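# Set the marble-filled cup down on the coaster

## Task

Place the cup onto the coaster so that its entire base rests on it, losing as few marbles as possible. The task fails if the cup is lowered much below the table surface or if the coaster ends up noticeably moved from its starting spot. The cup must stay there on its own: a result that holds only while the robot supports it does not count.

## Robot and tools

Robot: two six-joint arms with parallel grippers, named left_arm and right_arm. These are names, not image sides. left_arm's base sits at (+0.014, +0.345, 0) m, turned slightly (quat_wxyz +0.995, 0, 0, +0.104). right_arm's base sits at (-0.013, -0.291, 0) m (quat_wxyz +0.999, 0, 0, -0.036).

Scene frame: origin on the table surface midway between the arms, +x out over the table, +z up, left_arm on the +y side. Gripper fingers point along the gripper's own +z and close along its y. The reported end_effector_position is the point between the pads, roughly 1 cm behind the fingertips; it can be off from the truth, more so at long reach.

execute_actions takes "actions", a list holding one action, one wait, or nothing. An empty list just reports the state, with pictures. An action is {"rows": [...], "steps": n} with n from 6 to 15 (default 15), each step 1/30 s. Every row is one flat list of 14 numbers covering both arms, even if only one moves: left_arm waist, shoulder, elbow, wrist pitch, wrist yaw, wrist roll, gripper opening, then the same seven for right_arm. Joint values are absolute target angles in radians (the same numbers Joint positions prints), not offsets. One row is used per step; if there are fewer rows than steps, the last is repeated. A wait is {"steps": n}, n up to 300, counted from the previous result and including your reply time. Optional "pictures": true adds camera images; otherwise only an empty list returns them.

Joint ranges (each arm, same order): waist -2.618 to 3.054, shoulder 0.000 to 3.142, elbow 0.000 to 3.142, wrist pitch -1.571 to 1.571, wrist yaw -1.571 to 1.571, wrist roll -2.094 to 2.094. A target over 0.036 rad beyond a range end, and farther out than the joint's current angle, makes the whole call refused (nothing is sent). True ends may differ by up to 0.036 rad; targets past them are clipped, and "joint sent to its limit" may appear (possibly about an earlier action). Friction can leave a joint up to about 0.031 rad off, and tiny changes may not move it.

Gripper opening number: absolute, from -1 (closed) to +1 (fully open). grip_measured reports the motor on that scale; pads meet near -0.94 and each millimetre of object width adds about 0.0208; each gripper has a fixed bias up to about 0.02. Commanding below the object's width reading squeezes harder, up to roughly 50 to 62 N per pad. Keep sending the same closing number to keep the hold. The opening in Joint positions is in metres, 0.093 open to 0.000 closed; on a held rigid object it settles up to about 12 mm below the object's width.

Speed: each control step a joint's target is kept within a lead of its measured angle: 0.202 rad waist, 0.258 shoulder, 0.238 elbow, 0.573 wrist pitch, 0.522 wrist yaw and roll. If targets would move a gripper over 70 mm from where it is, all that arm's targets are scaled back. Large moves therefore take several actions.

Timing: the arms keep moving toward the last row while you think, until all have nearly stopped or a step is HELD. The last 6 steps of each action run after its result is returned, before the next action.

Result lines: a state line per arm giving gripper position (m) and quat_wxyz in the scene frame; Joint positions and Joint velocities per arm (six angles plus opening); joint torques (offset, scaled, noisy); grip_measured. "joint command not followed" means the clearance check altered or blocked some joint targets; HELD marks steps where your row was not sent, partly or wholly. MOTOR HOT appears from 75 °C; at 90 °C that arm stops for 10 s, and at 100 °C it drops until cooled (OVER-TEMPERATURE FAULT). Avoid holding heavy loads for long.

Cameras (672x504 each): cam_high (fixed overhead view), cam_left_wrist, cam_right_wrist. Calibration is given in OpenCV form (K, distortion D, T_world_to_cam in metres); wrist camera poses follow their arm's joint readings and may be a little off.

zoom_image: {"camera": name, "region": [x0, y0, x1, y1]} in pixels of that camera's latest image, top-left origin, at most 504 by 504; gives a closer view. read_manual returns only licence texts. finished_scene: {"scene": number} ends the current scene and grades it; irreversible. Replying with no tool call ends everything.

Cautions: do not let the arms collide or press on each other; do not knock anything off the table; do not drag the coaster; carry the cup upright and gently to avoid spilling marbles; avoid drops, slips, slams and hard pushes; open the gripper and back away so the cup stands unaided before finishing. Loose objects may occasionally get a small push from outside. Faster, smoother, lower-effort motion is better.

Each tool is called by a JSON object that holds its "fn" and its "kwargs".

## Session

I'll start by looking at the current state of the scene.

{"fn": "execute_actions", "kwargs": {"actions": []}}

Scene clock: 0.00 s of 3960.00 s.
left_arm: end_effector_position=(+0.3795, +0.4282, +0.3963) grip_measured=+0.984 end_effector_quat_wxyz=(+0.698, -0.082, +0.707, +0.078) | right_arm: end_effector_position=(+0.2954, +0.0363, +0.2595) grip_measured=+0.990 end_effector_quat_wxyz=(+0.283, -0.547, +0.769, -0.168)
Joint positions: left_arm=[ 0.015  1.045  1.036 -0.005 -0.005 -0.005  0.092] | right_arm=[ 1.072  1.936  2.094 -1.279  0.517 -0.356  0.093]
Joint velocities: left_arm=[ 0.007  0.017 -0.002  0.051 -0.11   0.022  0.001] | right_arm=[-0.017  0.002  0.007 -0.022 -0.037  0.007 -0.   ]
Joint torques (N m, as the arm reports them, + toward a larger angle): no reading
Motor temperatures (°C, as the motors report them): left_arm=[21 22 24 23 24 22] | right_arm=[24 23 23 21 24 24]

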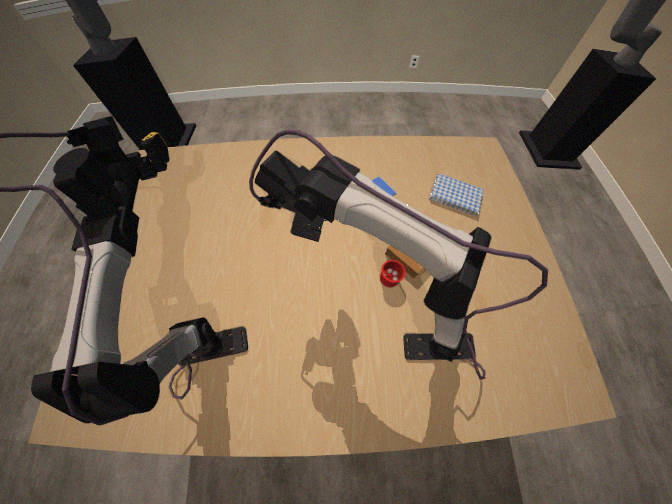

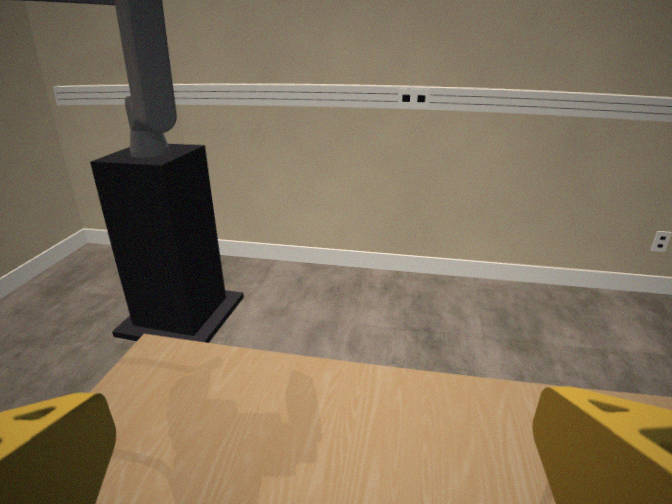

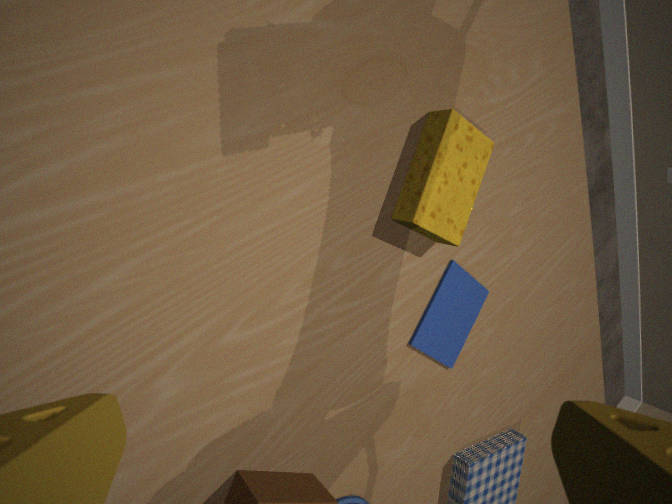

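{"fn": "zoom_image", "kwargs": {"camera": "cam_high", "region": [330, 160, 530, 310]}}

{"fn": "zoom_image", "kwargs": {"camera": "cam_right_wrist", "region": [180, 380, 580, 504]}}

Region (330, 160, 530, 310) of cam_high's 672x504 image, scaled by 2.520, with more detail than that image has; it fills the top 378 rows of this view, and the rest is white.

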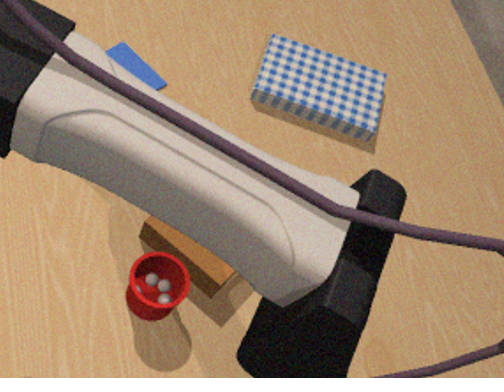

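Region (180, 380, 580, 504) of cam_right_wrist's 672x504 image, scaled by 1.260, with more detail than that image has; it fills the top 156 rows of this view, and the rest is white.

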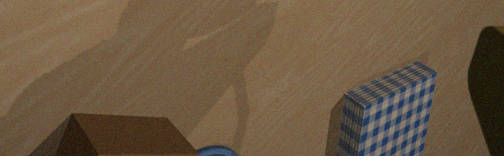

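{"fn": "zoom_image", "kwargs": {"camera": "cam_high", "region": [365, 240, 445, 300]}}

{"fn": "zoom_image", "kwargs": {"camera": "cam_right_wrist", "region": [200, 444, 420, 504]}}

Region (365, 240, 445, 300) of cam_high's 672x504 image, scaled by 6.300, with more detail than that image has; it fills the top 378 rows of this view, and the rest is white.

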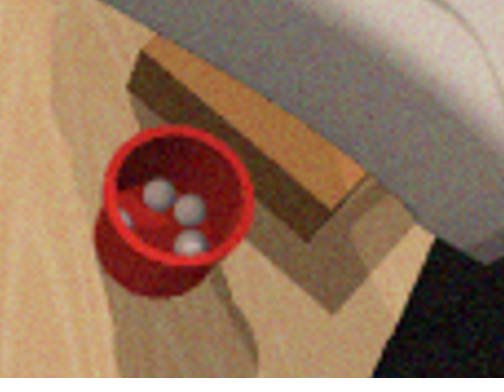

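Region (200, 444, 420, 504) of cam_right_wrist's 672x504 image, scaled by 2.291, with more detail than that image has; it fills the top 137 rows of this view, and the rest is white.

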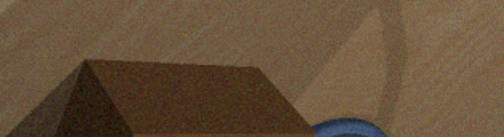

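{"fn": "execute_actions", "kwargs": {"actions": [{"rows": [[0.015,1.045,1.036,-0.005,0.0096,-0.005,1, 1.0672,1.9319,2.0873,-1.2809,0.5118,-0.3703,1],[0.015,1.045,1.036,-0.005,0.0387,-0.005,1, 1.0577,1.9237,2.0739,-1.2847,0.5015,-0.3990,1],[0.015,1.045,1.036,-0.005,0.0969,-0.005,1, 1.0387,1.9072,2.0472,-1.2924,0.4808,-0.4564,1],[0.015,1.045,1.036,-0.005,0.184,-0.005,1, 1.0102,1.8826,2.0070,-1.3038,0.4498,-0.5424,1],[0.015,1.045,1.036,-0.005,0.315,-0.005,1, 0.9674,1.8456,1.9468,-1.3210,0.4033,-0.6715,1],[0.015,1.045,1.036,-0.005,0.504,-0.005,1, 0.9056,1.7922,1.8599,-1.3459,0.3361,-0.8579,1],[0.015,1.045,1.036,-0.005,1.45,-0.005,1, 0.5965,1.525,1.425,-1.47,0.0,-1.79,1]], "steps": 15}], "pictures": false}}

{"fn": "execute_actions", "kwargs": {"actions": [{"steps": 15}], "pictures": false}}

{"fn": "execute_actions", "kwargs": {"actions": [{"steps": 15}], "pictures": true}}

Scene clock: 16.40 s of 3960.00 s.
left_arm: end_effector_position=(+0.3794, +0.3519, +0.3965) grip_measured=+0.984 end_effector_quat_wxyz=(+0.698, +0.078, +0.707, -0.084) | right_arm: end_effector_position=(+0.2833, -0.0482, +0.2246) grip_measured=+0.990 end_effector_quat_wxyz=(-0.160, +0.666, -0.715, +0.140)
Joint positions: left_arm=[ 0.015  1.045  1.036 -0.005  0.452 -0.005  0.092] | right_arm=[ 0.887  1.751  1.812 -1.319  0.298 -0.73   0.093]
Joint velocities: left_arm=[-0.017 -0.012  0.007  0.051  2.777 -0.022 -0.001] | right_arm=[-1.453 -1.448 -1.663 -0.535 -1.297 -1.912  0.   ]
Joint torques (N m, as the arm reports them, + toward a larger angle): left_arm=[ 0.33 -3.03  9.14  2.24  0.07 -0.06] | right_arm=[  0.04 -13.14   7.54   0.58   0.15  -0.02]
Motor temperatures (°C, as the motors report them): left_arm=[21 22 27 28 24 22] | right_arm=[24 30 26 22 24 24]
Steps of this call (steps 1 to 90: nothing new was sent; then 13.10 s passed at rest; steps 91 to 99: the first 9 steps of this action). Readings (joint positions):
91: left_arm=[0.015 1.045 1.036 -0.005 -0.004 -0.005] | right_arm=[1.072 1.936 2.094 -1.279 0.517 -0.357]
92: left_arm=[0.015 1.045 1.036 -0.005 0.001 -0.005] | right_arm=[1.072 1.936 2.094 -1.279 0.516 -0.363]
94: left_arm=[0.015 1.045 1.036 -0.005 0.042 -0.005] | right_arm=[1.063 1.925 2.074 -1.275 0.500 -0.406]
98: left_arm=[0.015 1.045 1.036 -0.005 0.352 -0.005] | right_arm=[0.937 1.799 1.871 -1.301 0.344 -0.662]
99: the state above

Scene clock: 16.90 s of 3960.00 s.
left_arm: end_effector_position=(+0.2809, +0.2351, +0.3983) grip_measured=+0.985 end_effector_quat_wxyz=(+0.585, +0.386, +0.593, -0.396) | right_arm: end_effector_position=(+0.2172, -0.1647, +0.1749) grip_measured=+0.991 end_effector_quat_wxyz=(-0.006, +0.898, -0.440, +0.017)
Joint positions: left_arm=[ 0.015  1.045  1.036 -0.005  1.394 -0.005  0.092] | right_arm=[ 0.588  1.522  1.441 -1.461  0.022 -1.714  0.093]
Joint velocities: left_arm=[-0.007  0.007 -0.002  0.007  0.33  -0.081  0.   ] | right_arm=[-0.002  0.012 -0.017  0.007 -0.081 -0.535 -0.   ]
Joint torques (N m, as the arm reports them, + toward a larger angle): left_arm=[ 0.36 -2.52  8.5   1.63  0.13 -0.07] | right_arm=[ 0.88 -6.71  5.9   0.11 -0.19 -0.02]
Motor temperatures (°C, as the motors report them): left_arm=[21 22 27 28 24 22] | right_arm=[24 30 26 22 24 24]
Kept back: nothing.
Steps of this call (steps 1 to 6: the last 6 steps of your previous action; steps 7 to 15: the robot went on to your last target). Readings (joint positions):
1: left_arm=[0.015 1.045 1.036 -0.005 0.552 -0.005] | right_arm=[0.833 1.699 1.753 -1.335 0.257 -0.803]
2: left_arm=[0.015 1.045 1.036 -0.005 0.651 -0.005] | right_arm=[0.775 1.647 1.694 -1.348 0.219 -0.880]
4: left_arm=[0.015 1.045 1.036 -0.005 0.850 -0.005] | right_arm=[0.659 1.557 1.571 -1.376 0.157 -1.060]
8: left_arm=[0.015 1.045 1.036 -0.005 1.194 -0.005] | right_arm=[0.587 1.521 1.449 -1.453 0.080 -1.444]
15: the state above

Scene clock: 17.40 s of 3960.00 s.
left_arm: end_effector_position=(+0.2735, +0.2321, +0.3984) grip_measured=+0.985 end_effector_quat_wxyz=(+0.576, +0.400, +0.584, -0.410) | right_arm: end_effector_position=(+0.2161, -0.1627, +0.1749) grip_measured=+0.991 end_effector_quat_wxyz=(-0.009, +0.912, -0.409, +0.012)
Joint positions: left_arm=[ 0.015  1.045  1.036 -0.005  1.441 -0.005  0.092] | right_arm=[ 0.588  1.522  1.441 -1.461  0.008 -1.782  0.093]
Joint velocities: left_arm=[ 0.007  0.002  0.007  0.007  0.007 -0.037  0.   ] | right_arm=[ 0.027  0.007 -0.007  0.007  0.007 -0.037 -0.001]
Joint torques (N m, as the arm reports them, + toward a larger angle): left_arm=[ 0.36 -2.51  8.46  1.59  0.15 -0.07] | right_arm=[ 0.9  -6.55  5.9   0.1  -0.17 -0.03]
Motor temperatures (°C, as the motors report them): left_arm=[21 22 27 28 24 22] | right_arm=[24 30 26 22 24 24]
Kept back: nothing.
Steps of this call (steps 1 to 15: the robot went on to your last target). Readings (joint positions):
1: left_arm=[0.015 1.045 1.036 -0.005 1.404 -0.005] | right_arm=[0.588 1.522 1.441 -1.461 0.019 -1.728]
2: left_arm=[0.015 1.045 1.036 -0.005 1.412 -0.005] | right_arm=[0.588 1.522 1.441 -1.461 0.017 -1.740]
4: left_arm=[0.015 1.045 1.036 -0.005 1.424 -0.005] | right_arm=[0.588 1.522 1.441 -1.461 0.013 -1.756]
8: left_arm=[0.015 1.045 1.036 -0.005 1.435 -0.005] | right_arm=[0.588 1.522 1.441 -1.461 0.010 -1.773]
15: the state above
camera_calibration (this result's frames):
cam_left_wrist: T_world_to_cam=[[-0.945269, -0.326226, 0.00659505, 0.32921], [-0.150263, 0.41728, -0.896269, 0.340787], [0.289635, -0.848206, -0.443462, 0.380283], [0, 0, 0, 1]] pos_world=[0.252257, 0.287751, 0.471907]
cam_right_wrist: T_world_to_cam=[[0.741229, 0.6712, 0.00837536, -0.0499477], [0.600424, -0.668544, 0.438795, -0.276669], [0.300118, -0.320218, -0.898548, 0.122841], [0, 0, 0, 1]] pos_world=[0.166274, -0.112104, 0.232197]

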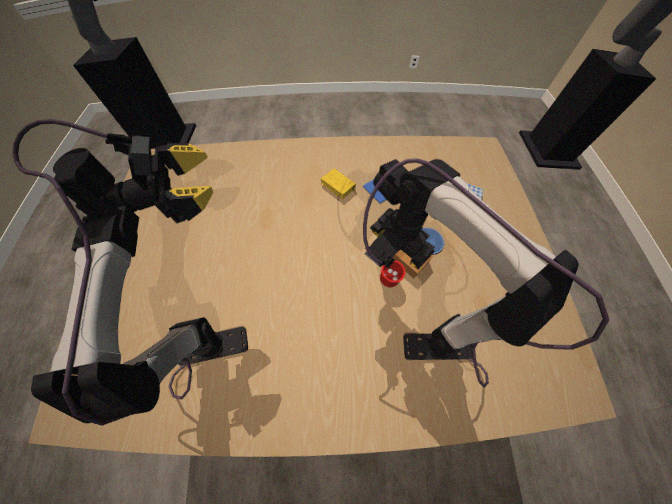

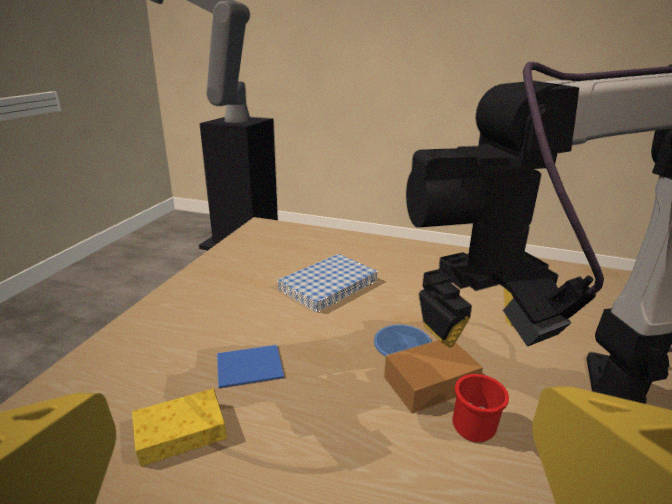

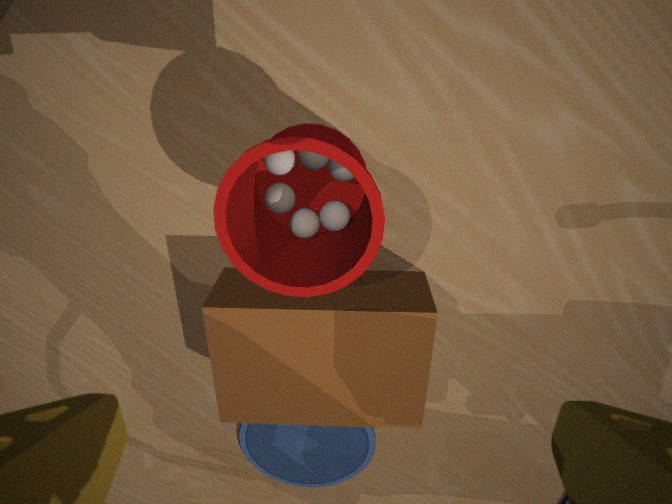

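{"fn": "zoom_image", "kwargs": {"camera": "cam_right_wrist", "region": [190, 110, 410, 310]}}

{"fn": "zoom_image", "kwargs": {"camera": "cam_right_wrist", "region": [180, 260, 460, 504]}}

{"fn": "zoom_image", "kwargs": {"camera": "cam_left_wrist", "region": [360, 300, 540, 450]}}

{"fn": "zoom_image", "kwargs": {"camera": "cam_high", "region": [360, 200, 480, 300]}}

Region (190, 110, 410, 310) of cam_right_wrist's 672x504 image, scaled by 2.291, with more detail than that image has; it fills the top 458 rows of this view, and the rest is white.

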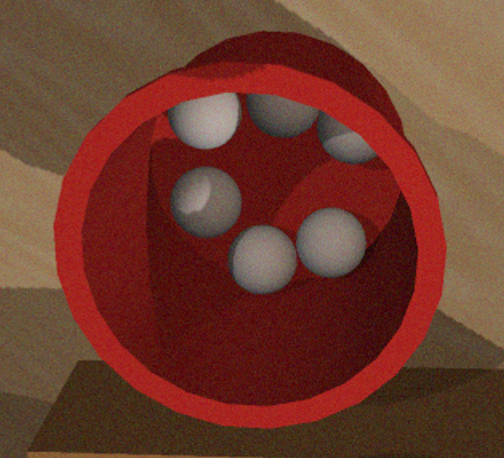

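Region (180, 260, 460, 504) of cam_right_wrist's 672x504 image, scaled by 1.800, with more detail than that image has; it fills the top 439 rows of this view, and the rest is white.

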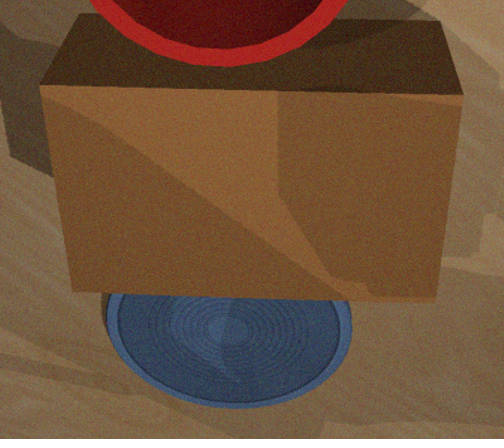

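Region (360, 300, 540, 450) of cam_left_wrist's 672x504 image, scaled by 2.800, with more detail than that image has.

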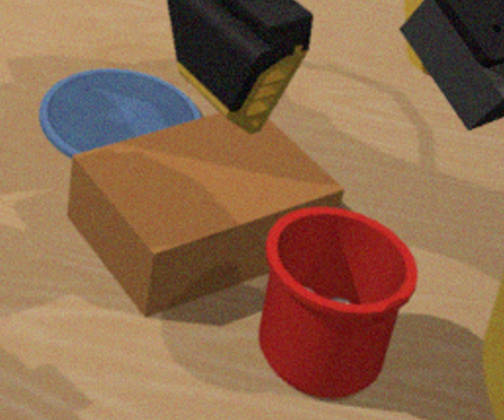

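Region (360, 200, 480, 300) of cam_high's 672x504 image, scaled by 4.200, with more detail than that image has.

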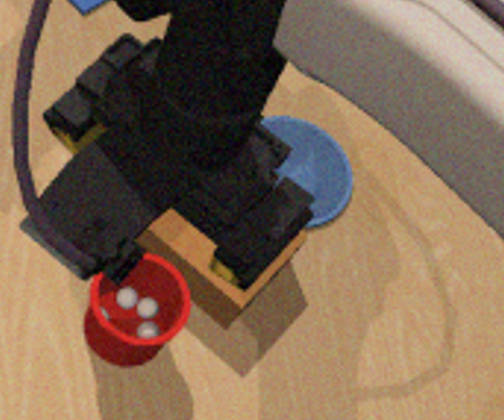

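{"fn": "zoom_image", "kwargs": {"camera": "cam_right_wrist", "region": [250, 115, 400, 215]}}

{"fn": "zoom_image", "kwargs": {"camera": "cam_left_wrist", "region": [440, 360, 520, 450]}}

Region (250, 115, 400, 215) of cam_right_wrist's 672x504 image, scaled by 3.360, with more detail than that image has.

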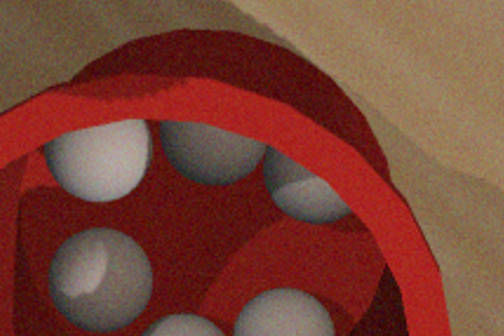

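Region (440, 360, 520, 450) of cam_left_wrist's 672x504 image, scaled by 5.600, with more detail than that image has.

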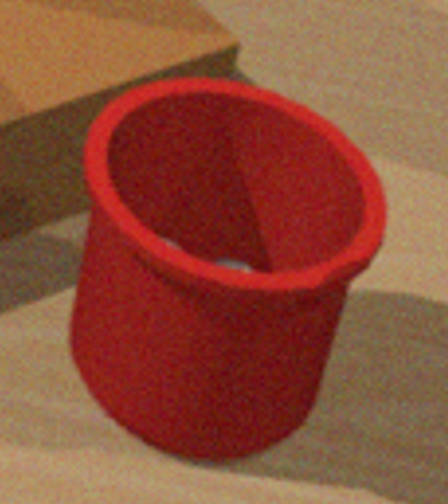

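{"fn": "zoom_image", "kwargs": {"camera": "cam_high", "region": [375, 220, 455, 295]}}

{"fn": "zoom_image", "kwargs": {"camera": "cam_left_wrist", "region": [365, 315, 495, 420]}}

Region (375, 220, 455, 295) of cam_high's 672x504 image, scaled by 6.300, with more detail than that image has; it fills the top 472 rows of this view, and the rest is white.

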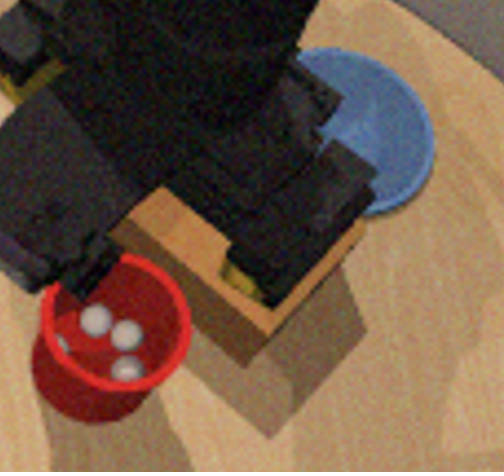

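Region (365, 315, 495, 420) of cam_left_wrist's 672x504 image, scaled by 3.877, with more detail than that image has; it fills the top 407 rows of this view, and the rest is white.

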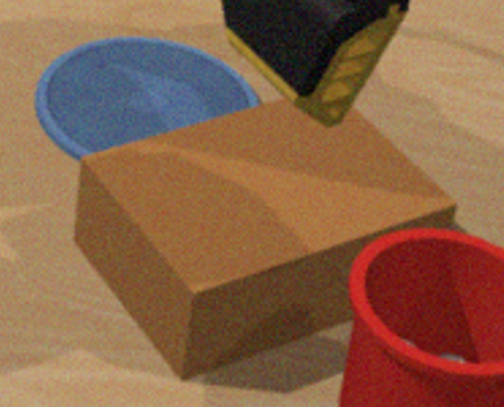

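{"fn": "zoom_image", "kwargs": {"camera": "cam_left_wrist", "region": [400, 250, 580, 370]}}

{"fn": "zoom_image", "kwargs": {"camera": "cam_right_wrist", "region": [0, 350, 336, 504]}}

Region (400, 250, 580, 370) of cam_left_wrist's 672x504 image, scaled by 2.800, with more detail than that image has.

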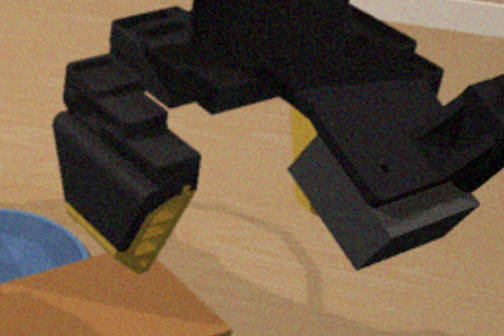

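Region (0, 350, 336, 504) of cam_right_wrist's 672x504 image, scaled by 1.500, with more detail than that image has; it fills the top 231 rows of this view, and the rest is white.

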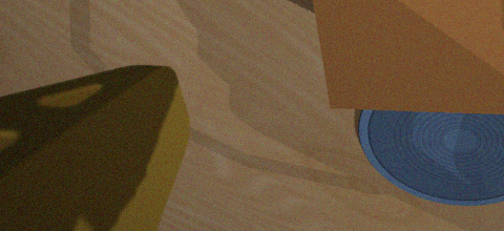

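{"fn": "execute_actions", "kwargs": {"actions": [{"rows": [[0.015,1.045,1.036,-0.005,1.45,-0.005,1, 0.5879,1.5218,1.4393,-1.4597,0.006,-1.79,1],[0.015,1.045,1.036,-0.005,1.45,-0.005,1, 0.5874,1.5203,1.4291,-1.4520,0.004,-1.79,1],[0.015,1.045,1.036,-0.005,1.45,-0.005,1, 0.5861,1.5170,1.4063,-1.4348,0.002,-1.79,1],[0.015,1.045,1.036,-0.005,1.45,-0.005,1, 0.5842,1.5119,1.3707,-1.4079,0,-1.79,1],[0.015,1.045,1.036,-0.005,1.45,-0.005,1, 0.5818,1.5054,1.3249,-1.3733,0,-1.79,1],[0.015,1.045,1.036,-0.005,1.45,-0.005,1, 0.5790,1.4980,1.2735,-1.3345,0,-1.79,1],[0.015,1.045,1.036,-0.005,1.45,-0.005,1, 0.5762,1.4906,1.2221,-1.2957,0,-1.79,1],[0.015,1.045,1.036,-0.005,1.45,-0.005,1, 0.5738,1.4841,1.1763,-1.2611,0,-1.79,1],[0.015,1.045,1.036,-0.005,1.45,-0.005,1, 0.5719,1.4790,1.1407,-1.2342,0,-1.79,1],[0.015,1.045,1.036,-0.005,1.45,-0.005,1, 0.5706,1.4757,1.1179,-1.2170,0,-1.79,1],[0.015,1.045,1.036,-0.005,1.45,-0.005,1, 0.5701,1.4742,1.1077,-1.2093,0,-1.79,1],[0.015,1.045,1.036,-0.005,1.45,-0.005,1, 0.570,1.474,1.106,-1.208,0,-1.79,1]], "steps": 15}], "pictures": false}}

{"fn": "execute_actions", "kwargs": {"actions": [{"steps": 14}], "pictures": true}}

Scene clock: 34.83 s of 3960.00 s.
left_arm: end_effector_position=(+0.2732, +0.2321, +0.3984) grip_measured=+0.985 end_effector_quat_wxyz=(+0.575, +0.400, +0.584, -0.410) | right_arm: end_effector_position=(+0.2005, -0.1713, +0.1292) grip_measured=+0.991 end_effector_quat_wxyz=(+0.015, +0.913, -0.408, -0.007)
Joint positions: left_arm=[ 0.015  1.045  1.036 -0.005  1.443 -0.005  0.092] | right_arm=[ 0.588  1.499  1.238 -1.342  0.007 -1.784  0.093]
Joint velocities: left_arm=[-0.002 -0.017 -0.002 -0.051  0.081 -0.051 -0.   ] | right_arm=[ 0.012 -0.022 -1.37   0.637  0.007 -0.051 -0.002]
Joint torques (N m, as the arm reports them, + toward a larger angle): left_arm=[ 0.37 -2.52  8.45  1.59  0.16 -0.07] | right_arm=[-1.32 -7.95  6.22  0.12 -0.16 -0.08]
Motor temperatures (°C, as the motors report them): left_arm=[21 23 29 28 24 22] | right_arm=[24 29 27 21 24 24]
Steps of this call (steps 1 to 15: the robot went on to your last target; steps 16 to 90: nothing new was sent; then 14.13 s passed at rest; steps 91 to 99: the first 9 steps of this action). Readings (joint positions):
91: left_arm=[0.015 1.045 1.036 -0.005 1.443 -0.005] | right_arm=[0.588 1.522 1.441 -1.461 0.008 -1.784]
92: left_arm=[0.015 1.045 1.036 -0.005 1.443 -0.005] | right_arm=[0.588 1.522 1.441 -1.461 0.008 -1.784]
94: left_arm=[0.015 1.045 1.036 -0.005 1.443 -0.005] | right_arm=[0.588 1.520 1.433 -1.451 0.008 -1.784]
98: left_arm=[0.015 1.045 1.036 -0.005 1.443 -0.005] | right_arm=[0.588 1.500 1.286 -1.365 0.007 -1.784]
99: the state above

Scene clock: 35.30 s of 3960.00 s.
left_arm: end_effector_position=(+0.2732, +0.2321, +0.3984) grip_measured=+0.985 end_effector_quat_wxyz=(+0.575, +0.400, +0.584, -0.410) | right_arm: end_effector_position=(+0.1988, -0.1739, +0.1015) grip_measured=+0.991 end_effector_quat_wxyz=(+0.013, +0.912, -0.411, -0.006)
Joint positions: left_arm=[ 0.015  1.045  1.036 -0.005  1.443 -0.005  0.092] | right_arm=[ 0.582  1.492  1.122 -1.228  0.007 -1.784  0.093]
Joint velocities: left_arm=[ 0.012 -0.007  0.012  0.022  0.007  0.022  0.   ] | right_arm=[-0.002 -0.027 -0.012  0.081  0.022 -0.037  0.   ]
Joint torques (N m, as the arm reports them, + toward a larger angle): left_arm=[ 0.36 -2.51  8.46  1.59  0.16 -0.07] | right_arm=[-1.   -7.88  5.84  0.21 -0.17 -0.08]
Motor temperatures (°C, as the motors report them): left_arm=[21 23 29 28 24 22] | right_arm=[24 29 27 21 24 24]
Kept back: nothing.
Steps of this call (steps 1 to 6: the last 6 steps of your previous action; steps 7 to 14: the robot went on to your last target). Readings (joint positions):
1: left_arm=[0.015 1.045 1.036 -0.005 1.443 -0.005] | right_arm=[0.587 1.499 1.194 -1.322 0.007 -1.784]
2: left_arm=[0.015 1.045 1.036 -0.005 1.443 -0.005] | right_arm=[0.586 1.499 1.160 -1.306 0.007 -1.784]
4: left_arm=[0.015 1.045 1.036 -0.005 1.443 -0.005] | right_arm=[0.583 1.499 1.125 -1.286 0.007 -1.784]
8: left_arm=[0.015 1.045 1.036 -0.005 1.443 -0.005] | right_arm=[0.582 1.496 1.122 -1.249 0.007 -1.784]
14: the state above
camera_calibration (this result's frames):
cam_left_wrist: T_world_to_cam=[[-0.945765, -0.324784, 0.00659732, 0.328753], [-0.149622, 0.417491, -0.896278, 0.340571], [0.288342, -0.848656, -0.443443, 0.380729], [0, 0, 0, 1]] pos_world=[0.2521, 0.287697, 0.471909]
cam_right_wrist: T_world_to_cam=[[0.742292, 0.668418, -0.0471248, -0.0240671], [0.620279, -0.65882, 0.425687, -0.242446], [0.25349, -0.345215, -0.903642, 0.0639928], [0, 0, 0, 1]] pos_world=[0.152027, -0.12155, 0.159898]

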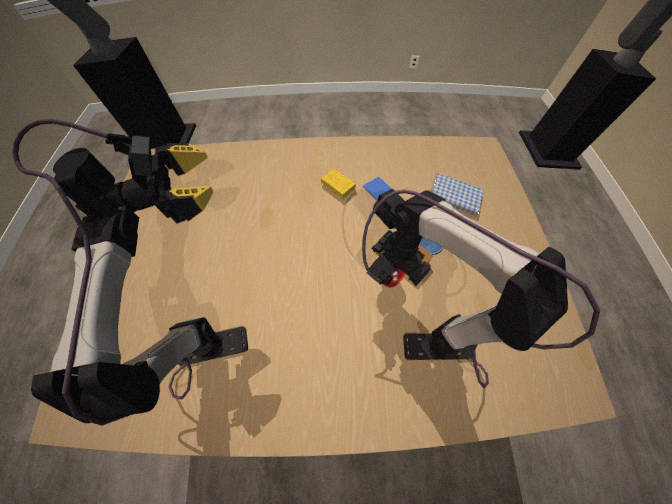

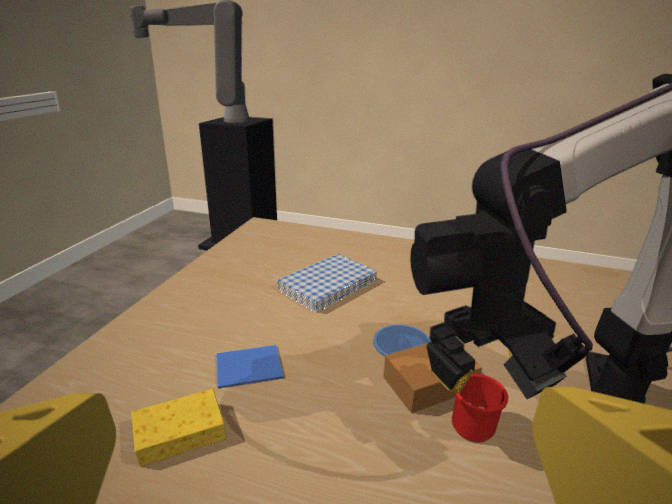

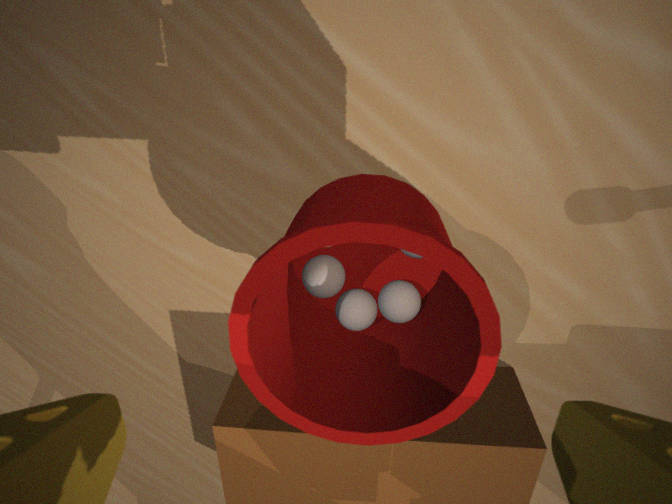

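{"fn": "execute_actions", "kwargs": {"actions": []}}

Scene clock: 35.43 s of 3960.00 s.
left_arm: end_effector_position=(+0.2732, +0.2321, +0.3984) grip_measured=+0.985 end_effector_quat_wxyz=(+0.575, +0.400, +0.584, -0.410) | right_arm: end_effector_position=(+0.1996, -0.1734, +0.1015) grip_measured=+0.991 end_effector_quat_wxyz=(+0.012, +0.912, -0.411, -0.005)
Joint positions: left_arm=[ 0.015  1.045  1.036 -0.005  1.443 -0.005  0.092] | right_arm=[ 0.582  1.492  1.122 -1.225  0.007 -1.784  0.093]
Joint velocities: left_arm=[-0.007  0.007  0.007 -0.051  0.007  0.051 -0.   ] | right_arm=[ 0.002 -0.007 -0.012 -0.007  0.022  0.022  0.001]
Joint torques (N m, as the arm reports them, + toward a larger angle): left_arm=[ 0.36 -2.53  8.47  1.59  0.16 -0.07] | right_arm=[-0.89 -8.01  5.87  0.23 -0.18 -0.06]
Motor temperatures (°C, as the motors report them): left_arm=[21 23 29 28 24 22] | right_arm=[24 29 27 21 24 24]
Kept back: nothing.
Steps of this call (steps 1 to 4: the robot went on to your last target). Readings (joint positions):
1: left_arm=[0.015 1.045 1.036 -0.005 1.443 -0.005] | right_arm=[0.582 1.492 1.122 -1.227 0.007 -1.784]
2: left_arm=[0.015 1.045 1.036 -0.005 1.443 -0.005] | right_arm=[0.582 1.492 1.122 -1.226 0.007 -1.784]
4: the state above
camera_calibration (this result's frames):
cam_left_wrist: T_world_to_cam=[[-0.945765, -0.324784, 0.00659732, 0.328753], [-0.149622, 0.417491, -0.896278, 0.340571], [0.288342, -0.848656, -0.443443, 0.380729], [0, 0, 0, 1]] pos_world=[0.2521, 0.287697, 0.471909]
cam_right_wrist: T_world_to_cam=[[0.742442, 0.668502, -0.0434077, -0.0253616], [0.618861, -0.659615, 0.42652, -0.242577], [0.256497, -0.34353, -0.903436, 0.0635934], [0, 0, 0, 1]] pos_world=[0.152639, -0.121207, 0.159816]

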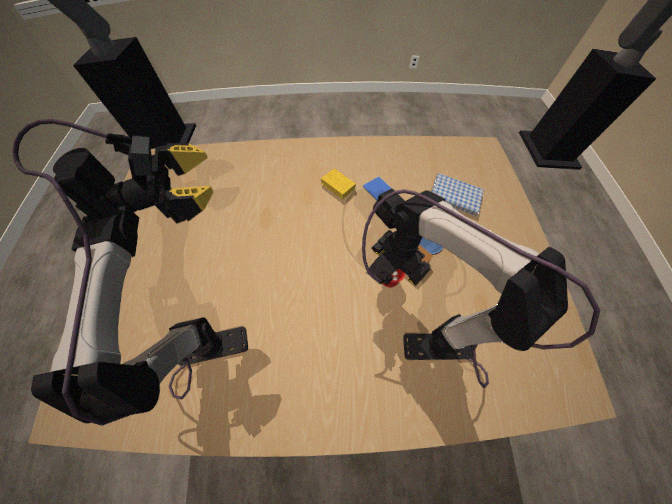

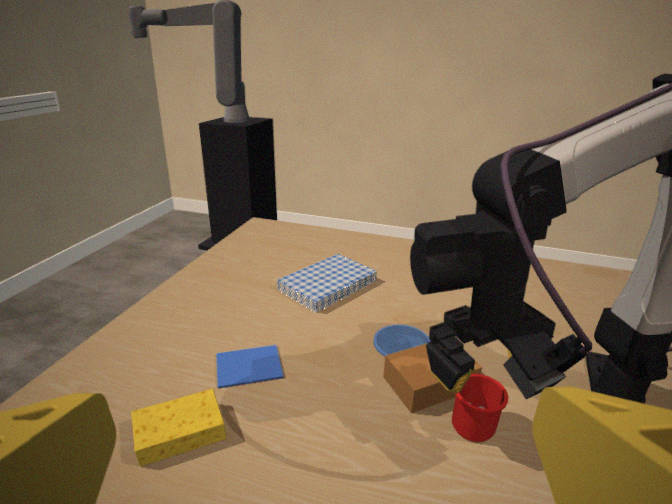

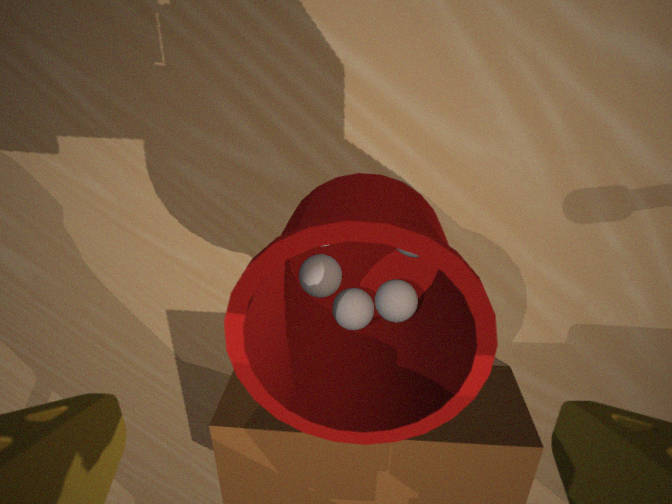

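{"fn": "zoom_image", "kwargs": {"camera": "cam_right_wrist", "region": [200, 160, 520, 460]}}

{"fn": "zoom_image", "kwargs": {"camera": "cam_left_wrist", "region": [400, 320, 580, 460]}}

Region (200, 160, 520, 460) of cam_right_wrist's 672x504 image, scaled by 1.575, with more detail than that image has; it fills the top 472 rows of this view, and the rest is white.

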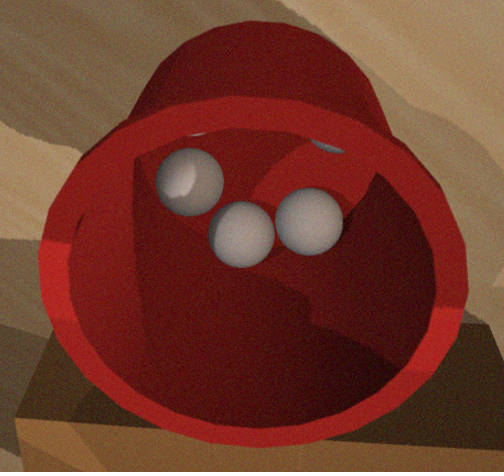

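Region (400, 320, 580, 460) of cam_left_wrist's 672x504 image, scaled by 2.800, with more detail than that image has.

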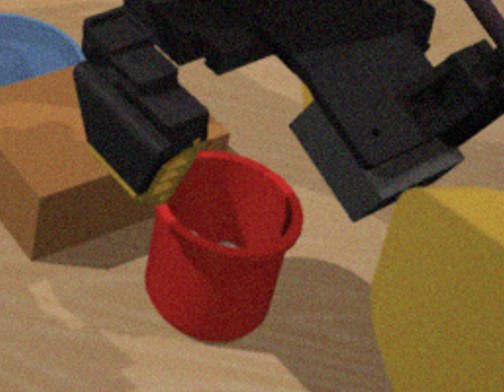

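{"fn": "execute_actions", "kwargs": {"actions": [], "pictures": false}}

Scene clock: 44.53 s of 3960.00 s.
left_arm: end_effector_position=(+0.2732, +0.2321, +0.3984) grip_measured=+0.985 end_effector_quat_wxyz=(+0.575, +0.400, +0.584, -0.410) | right_arm: end_effector_position=(+0.2000, -0.1731, +0.1015) grip_measured=+0.991 end_effector_quat_wxyz=(+0.011, +0.912, -0.411, -0.004)
Joint positions: left_arm=[ 0.015  1.045  1.036 -0.005  1.443 -0.005  0.092] | right_arm=[ 0.582  1.492  1.122 -1.222  0.007 -1.784  0.093]
Joint velocities: left_arm=[ 0.007 -0.017 -0.002 -0.051 -0.037 -0.022 -0.   ] | right_arm=[ 0.032  0.007 -0.007 -0.037 -0.037 -0.081 -0.002]
Joint torques (N m, as the arm reports them, + toward a larger angle): left_arm=[ 0.36 -2.52  8.45  1.59  0.16 -0.07] | right_arm=[-0.93 -8.01  5.86  0.21 -0.17 -0.07]
Motor temperatures (°C, as the motors report them): left_arm=[21 23 29 28 24 22] | right_arm=[24 30 27 21 24 24]
Kept back: nothing.
Steps of this call (steps 1 to 15: the robot went on to your last target; steps 16 to 90: nothing new was sent; then 6.10 s passed at rest). Readings (joint positions):
1: left_arm=[0.015 1.045 1.036 -0.005 1.443 -0.005] | right_arm=[0.582 1.492 1.122 -1.224 0.007 -1.784]
2: left_arm=[0.015 1.045 1.036 -0.005 1.443 -0.005] | right_arm=[0.582 1.492 1.122 -1.224 0.007 -1.784]
4: left_arm=[0.015 1.045 1.036 -0.005 1.443 -0.005] | right_arm=[0.582 1.492 1.122 -1.223 0.007 -1.784]
8: left_arm=[0.015 1.045 1.036 -0.005 1.443 -0.005] | right_arm=[0.582 1.492 1.122 -1.223 0.007 -1.784]
90: the state above
All arms were judged still, so your last target was given up. Only a new action makes them travel on or press farther. Fingers that are still opening or closing keep moving.

{"fn": "execute_actions", "kwargs": {"actions": [{"rows": [[0.015,1.045,1.036,-0.005,1.45,-0.005,1, 0.582,1.492,1.122,-1.2218,0.005,-1.79,1],[0.015,1.045,1.036,-0.005,1.45,-0.005,1, 0.5822,1.492,1.122,-1.2203,0.003,-1.79,1],[0.015,1.045,1.036,-0.005,1.45,-0.005,1, 0.5825,1.492,1.122,-1.2168,0,-1.79,1],[0.015,1.045,1.036,-0.005,1.45,-0.005,1, 0.5831,1.492,1.1218,-1.2107,0,-1.79,1],[0.015,1.045,1.036,-0.005,1.45,-0.005,1, 0.5840,1.4923,1.1207,-1.2016,0,-1.79,1],[0.015,1.045,1.036,-0.005,1.45,-0.005,1, 0.5852,1.4929,1.1179,-1.1897,0,-1.79,1],[0.015,1.045,1.036,-0.005,1.45,-0.005,1, 0.5866,1.4940,1.1130,-1.1752,0,-1.79,1],[0.015,1.045,1.036,-0.005,1.45,-0.005,1, 0.5883,1.4956,1.1059,-1.1584,0,-1.79,1],[0.015,1.045,1.036,-0.005,1.45,-0.005,1, 0.5901,1.4976,1.0965,-1.1400,0,-1.79,1],[0.015,1.045,1.036,-0.005,1.45,-0.005,1, 0.5920,1.5002,1.0851,-1.1204,0,-1.79,1],[0.015,1.045,1.036,-0.005,1.45,-0.005,1, 0.5940,1.5031,1.0718,-1.1006,0,-1.79,1],[0.015,1.045,1.036,-0.005,1.45,-0.005,1, 0.5959,1.5063,1.0573,-1.0810,0,-1.79,1],[0.015,1.045,1.036,-0.005,1.45,-0.005,1, 0.5977,1.5098,1.0418,-1.0626,0,-1.79,1],[0.015,1.045,1.036,-0.005,1.45,-0.005,1, 0.5994,1.5132,1.0262,-1.0458,0,-1.79,1],[0.015,1.045,1.036,-0.005,1.45,-0.005,1, 0.6008,1.5167,1.0107,-1.0313,0,-1.79,1]], "steps": 15}], "pictures": false}}

{"fn": "execute_actions", "kwargs": {"actions": [{"rows": [[0.015,1.045,1.036,-0.005,1.45,-0.005,1, 0.6020,1.5199,0.9962,-1.0194,0,-1.79,1],[0.015,1.045,1.036,-0.005,1.45,-0.005,1, 0.6029,1.5228,0.9829,-1.0103,0,-1.79,1],[0.015,1.045,1.036,-0.005,1.45,-0.005,1, 0.6035,1.5254,0.9715,-1.0042,0,-1.79,1],[0.015,1.045,1.036,-0.005,1.45,-0.005,1, 0.6038,1.5274,0.9621,-1.0007,0,-1.79,1],[0.015,1.045,1.036,-0.005,1.45,-0.005,1, 0.604,1.5290,0.9550,-0.9992,0,-1.79,1],[0.015,1.045,1.036,-0.005,1.45,-0.005,1, 0.604,1.5301,0.9501,-0.999,0,-1.79,1],[0.015,1.045,1.036,-0.005,1.45,-0.005,1, 0.604,1.5307,0.9473,-0.999,0,-1.79,1],[0.015,1.045,1.036,-0.005,1.45,-0.005,1, 0.604,1.531,0.946,-0.999,0,-1.79,1]], "steps": 15}], "pictures": false}}

{"fn": "execute_actions", "kwargs": {"actions": [{"steps": 12}], "pictures": true}}

Scene clock: 48.07 s of 3960.00 s.
left_arm: end_effector_position=(+0.2732, +0.2321, +0.3984) grip_measured=+0.985 end_effector_quat_wxyz=(+0.575, +0.400, +0.584, -0.410) | right_arm: end_effector_position=(+0.2048, -0.1705, +0.1014) grip_measured=+0.991 end_effector_quat_wxyz=(+0.002, +0.912, -0.411, +0.003)
Joint positions: left_arm=[ 0.015  1.045  1.036 -0.005  1.443 -0.005  0.092] | right_arm=[ 0.582  1.492  1.122 -1.2    0.007 -1.784  0.093]
Joint velocities: left_arm=[ 0.002 -0.007  0.012  0.007 -0.037 -0.022  0.   ] | right_arm=[-0.002  0.017 -0.007  0.315 -0.051  0.007  0.001]
Joint torques (N m, as the arm reports them, + toward a larger angle): left_arm=[ 0.37 -2.51  8.44  1.59  0.15 -0.07] | right_arm=[ 0.87 -6.13  4.83  0.27 -0.16 -0.06]
Motor temperatures (°C, as the motors report them): left_arm=[21 23 30 28 24 22] | right_arm=[24 30 27 21 24 24]
Steps of this call (steps 1 to 90: nothing new was sent; then 0.23 s passed at rest; steps 91 to 99: the first 9 steps of this action). Readings (joint positions):
91: left_arm=[0.015 1.045 1.036 -0.005 1.443 -0.005] | right_arm=[0.582 1.492 1.122 -1.222 0.007 -1.784]
92: left_arm=[0.015 1.045 1.036 -0.005 1.443 -0.005] | right_arm=[0.582 1.492 1.122 -1.222 0.007 -1.784]
94: left_arm=[0.015 1.045 1.036 -0.005 1.443 -0.005] | right_arm=[0.582 1.492 1.122 -1.222 0.007 -1.784]
98: left_arm=[0.015 1.045 1.036 -0.005 1.443 -0.005] | right_arm=[0.582 1.492 1.122 -1.209 0.007 -1.784]
99: the state above

Scene clock: 48.57 s of 3960.00 s.
left_arm: end_effector_position=(+0.2732, +0.2320, +0.3984) grip_measured=+0.985 end_effector_quat_wxyz=(+0.575, +0.400, +0.584, -0.410) | right_arm: end_effector_position=(+0.1991, -0.1708, +0.0588) grip_measured=+0.991 end_effector_quat_wxyz=(+0.005, +0.914, -0.406, +0.001)
Joint positions: left_arm=[ 0.015  1.045  1.036 -0.005  1.443 -0.005  0.092] | right_arm=[ 0.592  1.515  0.969 -1.031  0.007 -1.784  0.093]
Joint velocities: left_arm=[-0.007 -0.002  0.002 -0.007 -0.022  0.007 -0.   ] | right_arm=[ 0.002  0.017 -0.061  0.051  0.022 -0.051  0.001]
Joint torques (N m, as the arm reports them, + toward a larger angle): left_arm=[ 0.35 -2.52  8.46  1.59  0.16 -0.07] | right_arm=[ 1.07 -4.84  5.34  0.34 -0.17 -0.06]
Motor temperatures (°C, as the motors report them): left_arm=[21 23 30 28 24 22] | right_arm=[24 30 27 21 24 24]
Steps of this call (steps 1 to 6: the last 6 steps of your previous action; steps 7 to 15: the first 9 steps of this action). Readings (joint positions):
7: left_arm=[0.015 1.045 1.036 -0.005 1.443 -0.005] | right_arm=[0.586 1.492 1.047 -1.090 0.007 -1.784]
8: left_arm=[0.015 1.045 1.036 -0.005 1.443 -0.005] | right_arm=[0.588 1.494 1.032 -1.078 0.007 -1.784]
10: left_arm=[0.015 1.045 1.036 -0.005 1.443 -0.005] | right_arm=[0.591 1.501 1.005 -1.056 0.007 -1.784]
14: left_arm=[0.015 1.045 1.036 -0.005 1.443 -0.005] | right_arm=[0.592 1.515 0.972 -1.034 0.007 -1.784]
15: the state above

Scene clock: 48.97 s of 3960.00 s.
left_arm: end_effector_position=(+0.2732, +0.2320, +0.3984) grip_measured=+0.985 end_effector_quat_wxyz=(+0.575, +0.400, +0.584, -0.410) | right_arm: end_effector_position=(+0.2023, -0.1689, +0.0585) grip_measured=+0.991 end_effector_quat_wxyz=(-0.002, +0.914, -0.406, +0.005)
Joint positions: left_arm=[ 0.015  1.045  1.036 -0.005  1.443 -0.005  0.092] | right_arm=[ 0.592  1.515  0.968 -1.014  0.007 -1.784  0.093]
Joint velocities: left_arm=[-0.007 -0.017 -0.012 -0.022 -0.007  0.007 -0.001] | right_arm=[-0.007 -0.002  0.002 -0.037 -0.037 -0.066 -0.   ]
Joint torques (N m, as the arm reports them, + toward a larger angle): left_arm=[ 0.36 -2.5   8.47  1.59  0.16 -0.07] | right_arm=[ 1.15 -5.21  5.05  0.28 -0.17 -0.09]
Motor temperatures (°C, as the motors report them): left_arm=[21 23 30 28 24 22] | right_arm=[24 30 27 21 24 24]
Kept back: nothing.
Steps of this call (steps 1 to 6: the last 6 steps of your previous action; steps 7 to 12: the robot went on to your last target). Readings (joint positions):
1: left_arm=[0.015 1.045 1.036 -0.005 1.443 -0.005] | right_arm=[0.592 1.515 0.968 -1.029 0.007 -1.784]
2: left_arm=[0.015 1.045 1.036 -0.005 1.443 -0.005] | right_arm=[0.592 1.515 0.968 -1.027 0.007 -1.784]
4: left_arm=[0.015 1.045 1.036 -0.005 1.443 -0.005] | right_arm=[0.592 1.515 0.968 -1.021 0.007 -1.784]
8: left_arm=[0.015 1.045 1.036 -0.005 1.443 -0.005] | right_arm=[0.592 1.515 0.968 -1.016 0.007 -1.784]
12: the state above
camera_calibration (this result's frames):
cam_left_wrist: T_world_to_cam=[[-0.945889, -0.324423, 0.00659788, 0.328639], [-0.149462, 0.417543, -0.89628, 0.340516], [0.288019, -0.848768, -0.443439, 0.380841], [0, 0, 0, 1]] pos_world=[0.252061, 0.287683, 0.47191]
cam_right_wrist: T_world_to_cam=[[0.736308, 0.676568, -0.0103043, -0.0316279], [0.612956, -0.660475, 0.433655, -0.222367], [0.286591, -0.32562, -0.90102, 0.0223692], [0, 0, 0, 1]] pos_world=[0.153178, -0.118185, 0.11626]

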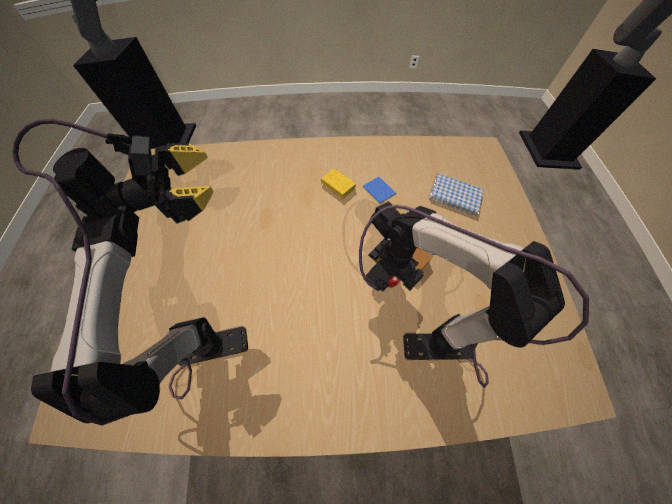

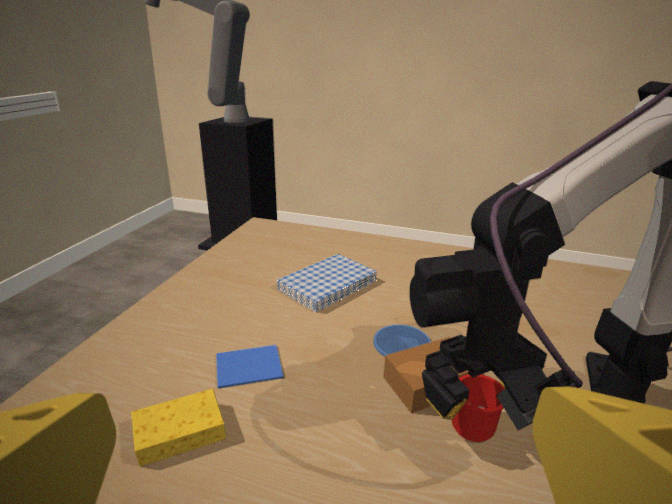

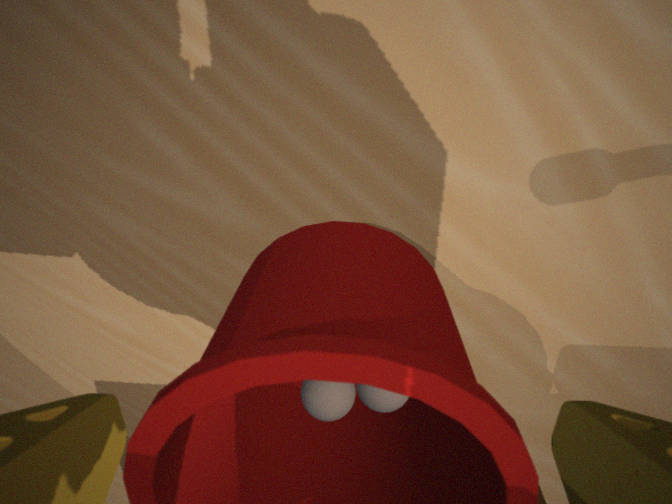

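{"fn": "execute_actions", "kwargs": {"actions": [], "pictures": true}}

Scene clock: 50.20 s of 3960.00 s.
left_arm: end_effector_position=(+0.2732, +0.2320, +0.3984) grip_measured=+0.985 end_effector_quat_wxyz=(+0.575, +0.400, +0.584, -0.410) | right_arm: end_effector_position=(+0.2025, -0.1688, +0.0585) grip_measured=+0.991 end_effector_quat_wxyz=(-0.002, +0.914, -0.406, +0.006)
Joint positions: left_arm=[ 0.015  1.045  1.036 -0.005  1.443 -0.005  0.092] | right_arm=[ 0.592  1.515  0.968 -1.014  0.007 -1.784  0.093]
Joint velocities: left_arm=[-0.012 -0.002 -0.007 -0.022 -0.022 -0.007 -0.   ] | right_arm=[-0.002  0.002  0.012  0.037 -0.007  0.022  0.   ]
Joint torques (N m, as the arm reports them, + toward a larger angle): left_arm=[ 0.35 -2.52  8.46  1.59  0.16 -0.07] | right_arm=[ 1.19 -5.17  5.07  0.29 -0.16 -0.07]
Motor temperatures (°C, as the motors report them): left_arm=[21 23 30 28 24 22] | right_arm=[24 30 27 21 24 24]
Kept back: nothing.
Steps of this call (steps 1 to 30: the robot went on to your last target; steps 31 to 37: nothing new was sent). Readings (joint positions):
1: left_arm=[0.015 1.045 1.036 -0.005 1.443 -0.005] | right_arm=[0.592 1.515 0.968 -1.014 0.007 -1.784]
2: left_arm=[0.015 1.045 1.036 -0.005 1.443 -0.005] | right_arm=[0.592 1.515 0.968 -1.014 0.007 -1.784]
4: left_arm=[0.015 1.045 1.036 -0.005 1.443 -0.005] | right_arm=[0.592 1.515 0.968 -1.014 0.007 -1.784]
8: left_arm=[0.015 1.045 1.036 -0.005 1.443 -0.005] | right_arm=[0.592 1.515 0.968 -1.014 0.007 -1.784]
37: the state above
All arms were judged still, so your last target was given up. Only a new action makes them travel on or press farther. Fingers that are still opening or closing keep moving.
camera_calibration (this result's frames):
cam_left_wrist: T_world_to_cam=[[-0.945889, -0.324423, 0.00659788, 0.328639], [-0.149462, 0.417543, -0.89628, 0.340516], [0.288019, -0.848768, -0.443439, 0.380841], [0, 0, 0, 1]] pos_world=[0.252061, 0.287683, 0.47191]
cam_right_wrist: T_world_to_cam=[[0.736315, 0.676571, -0.00956013, -0.0318525], [0.612669, -0.66064, 0.43381, -0.222384], [0.287187, -0.325278, -0.900954, 0.022288], [0, 0, 0, 1]] pos_world=[0.1533, -0.118115, 0.116248]

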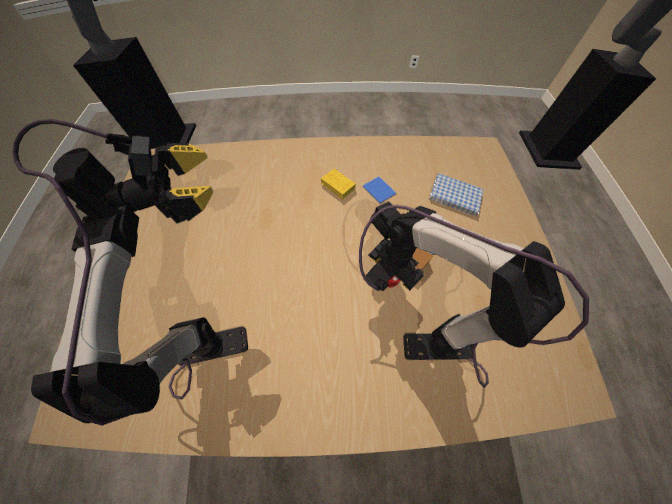

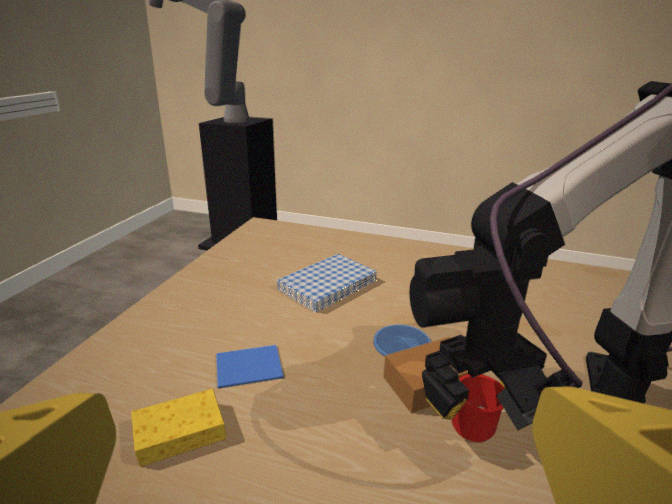

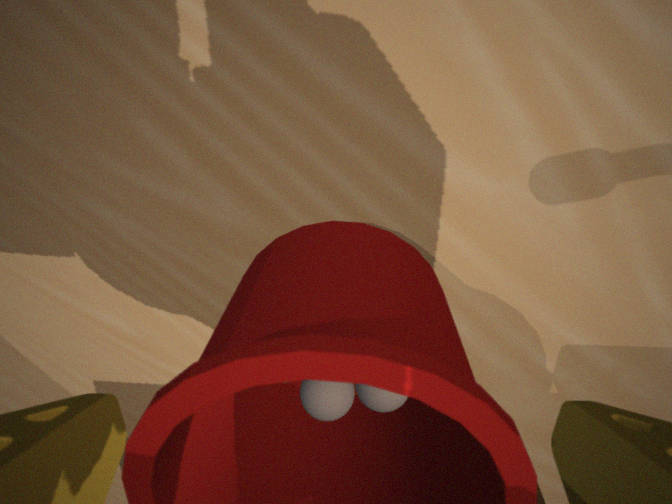

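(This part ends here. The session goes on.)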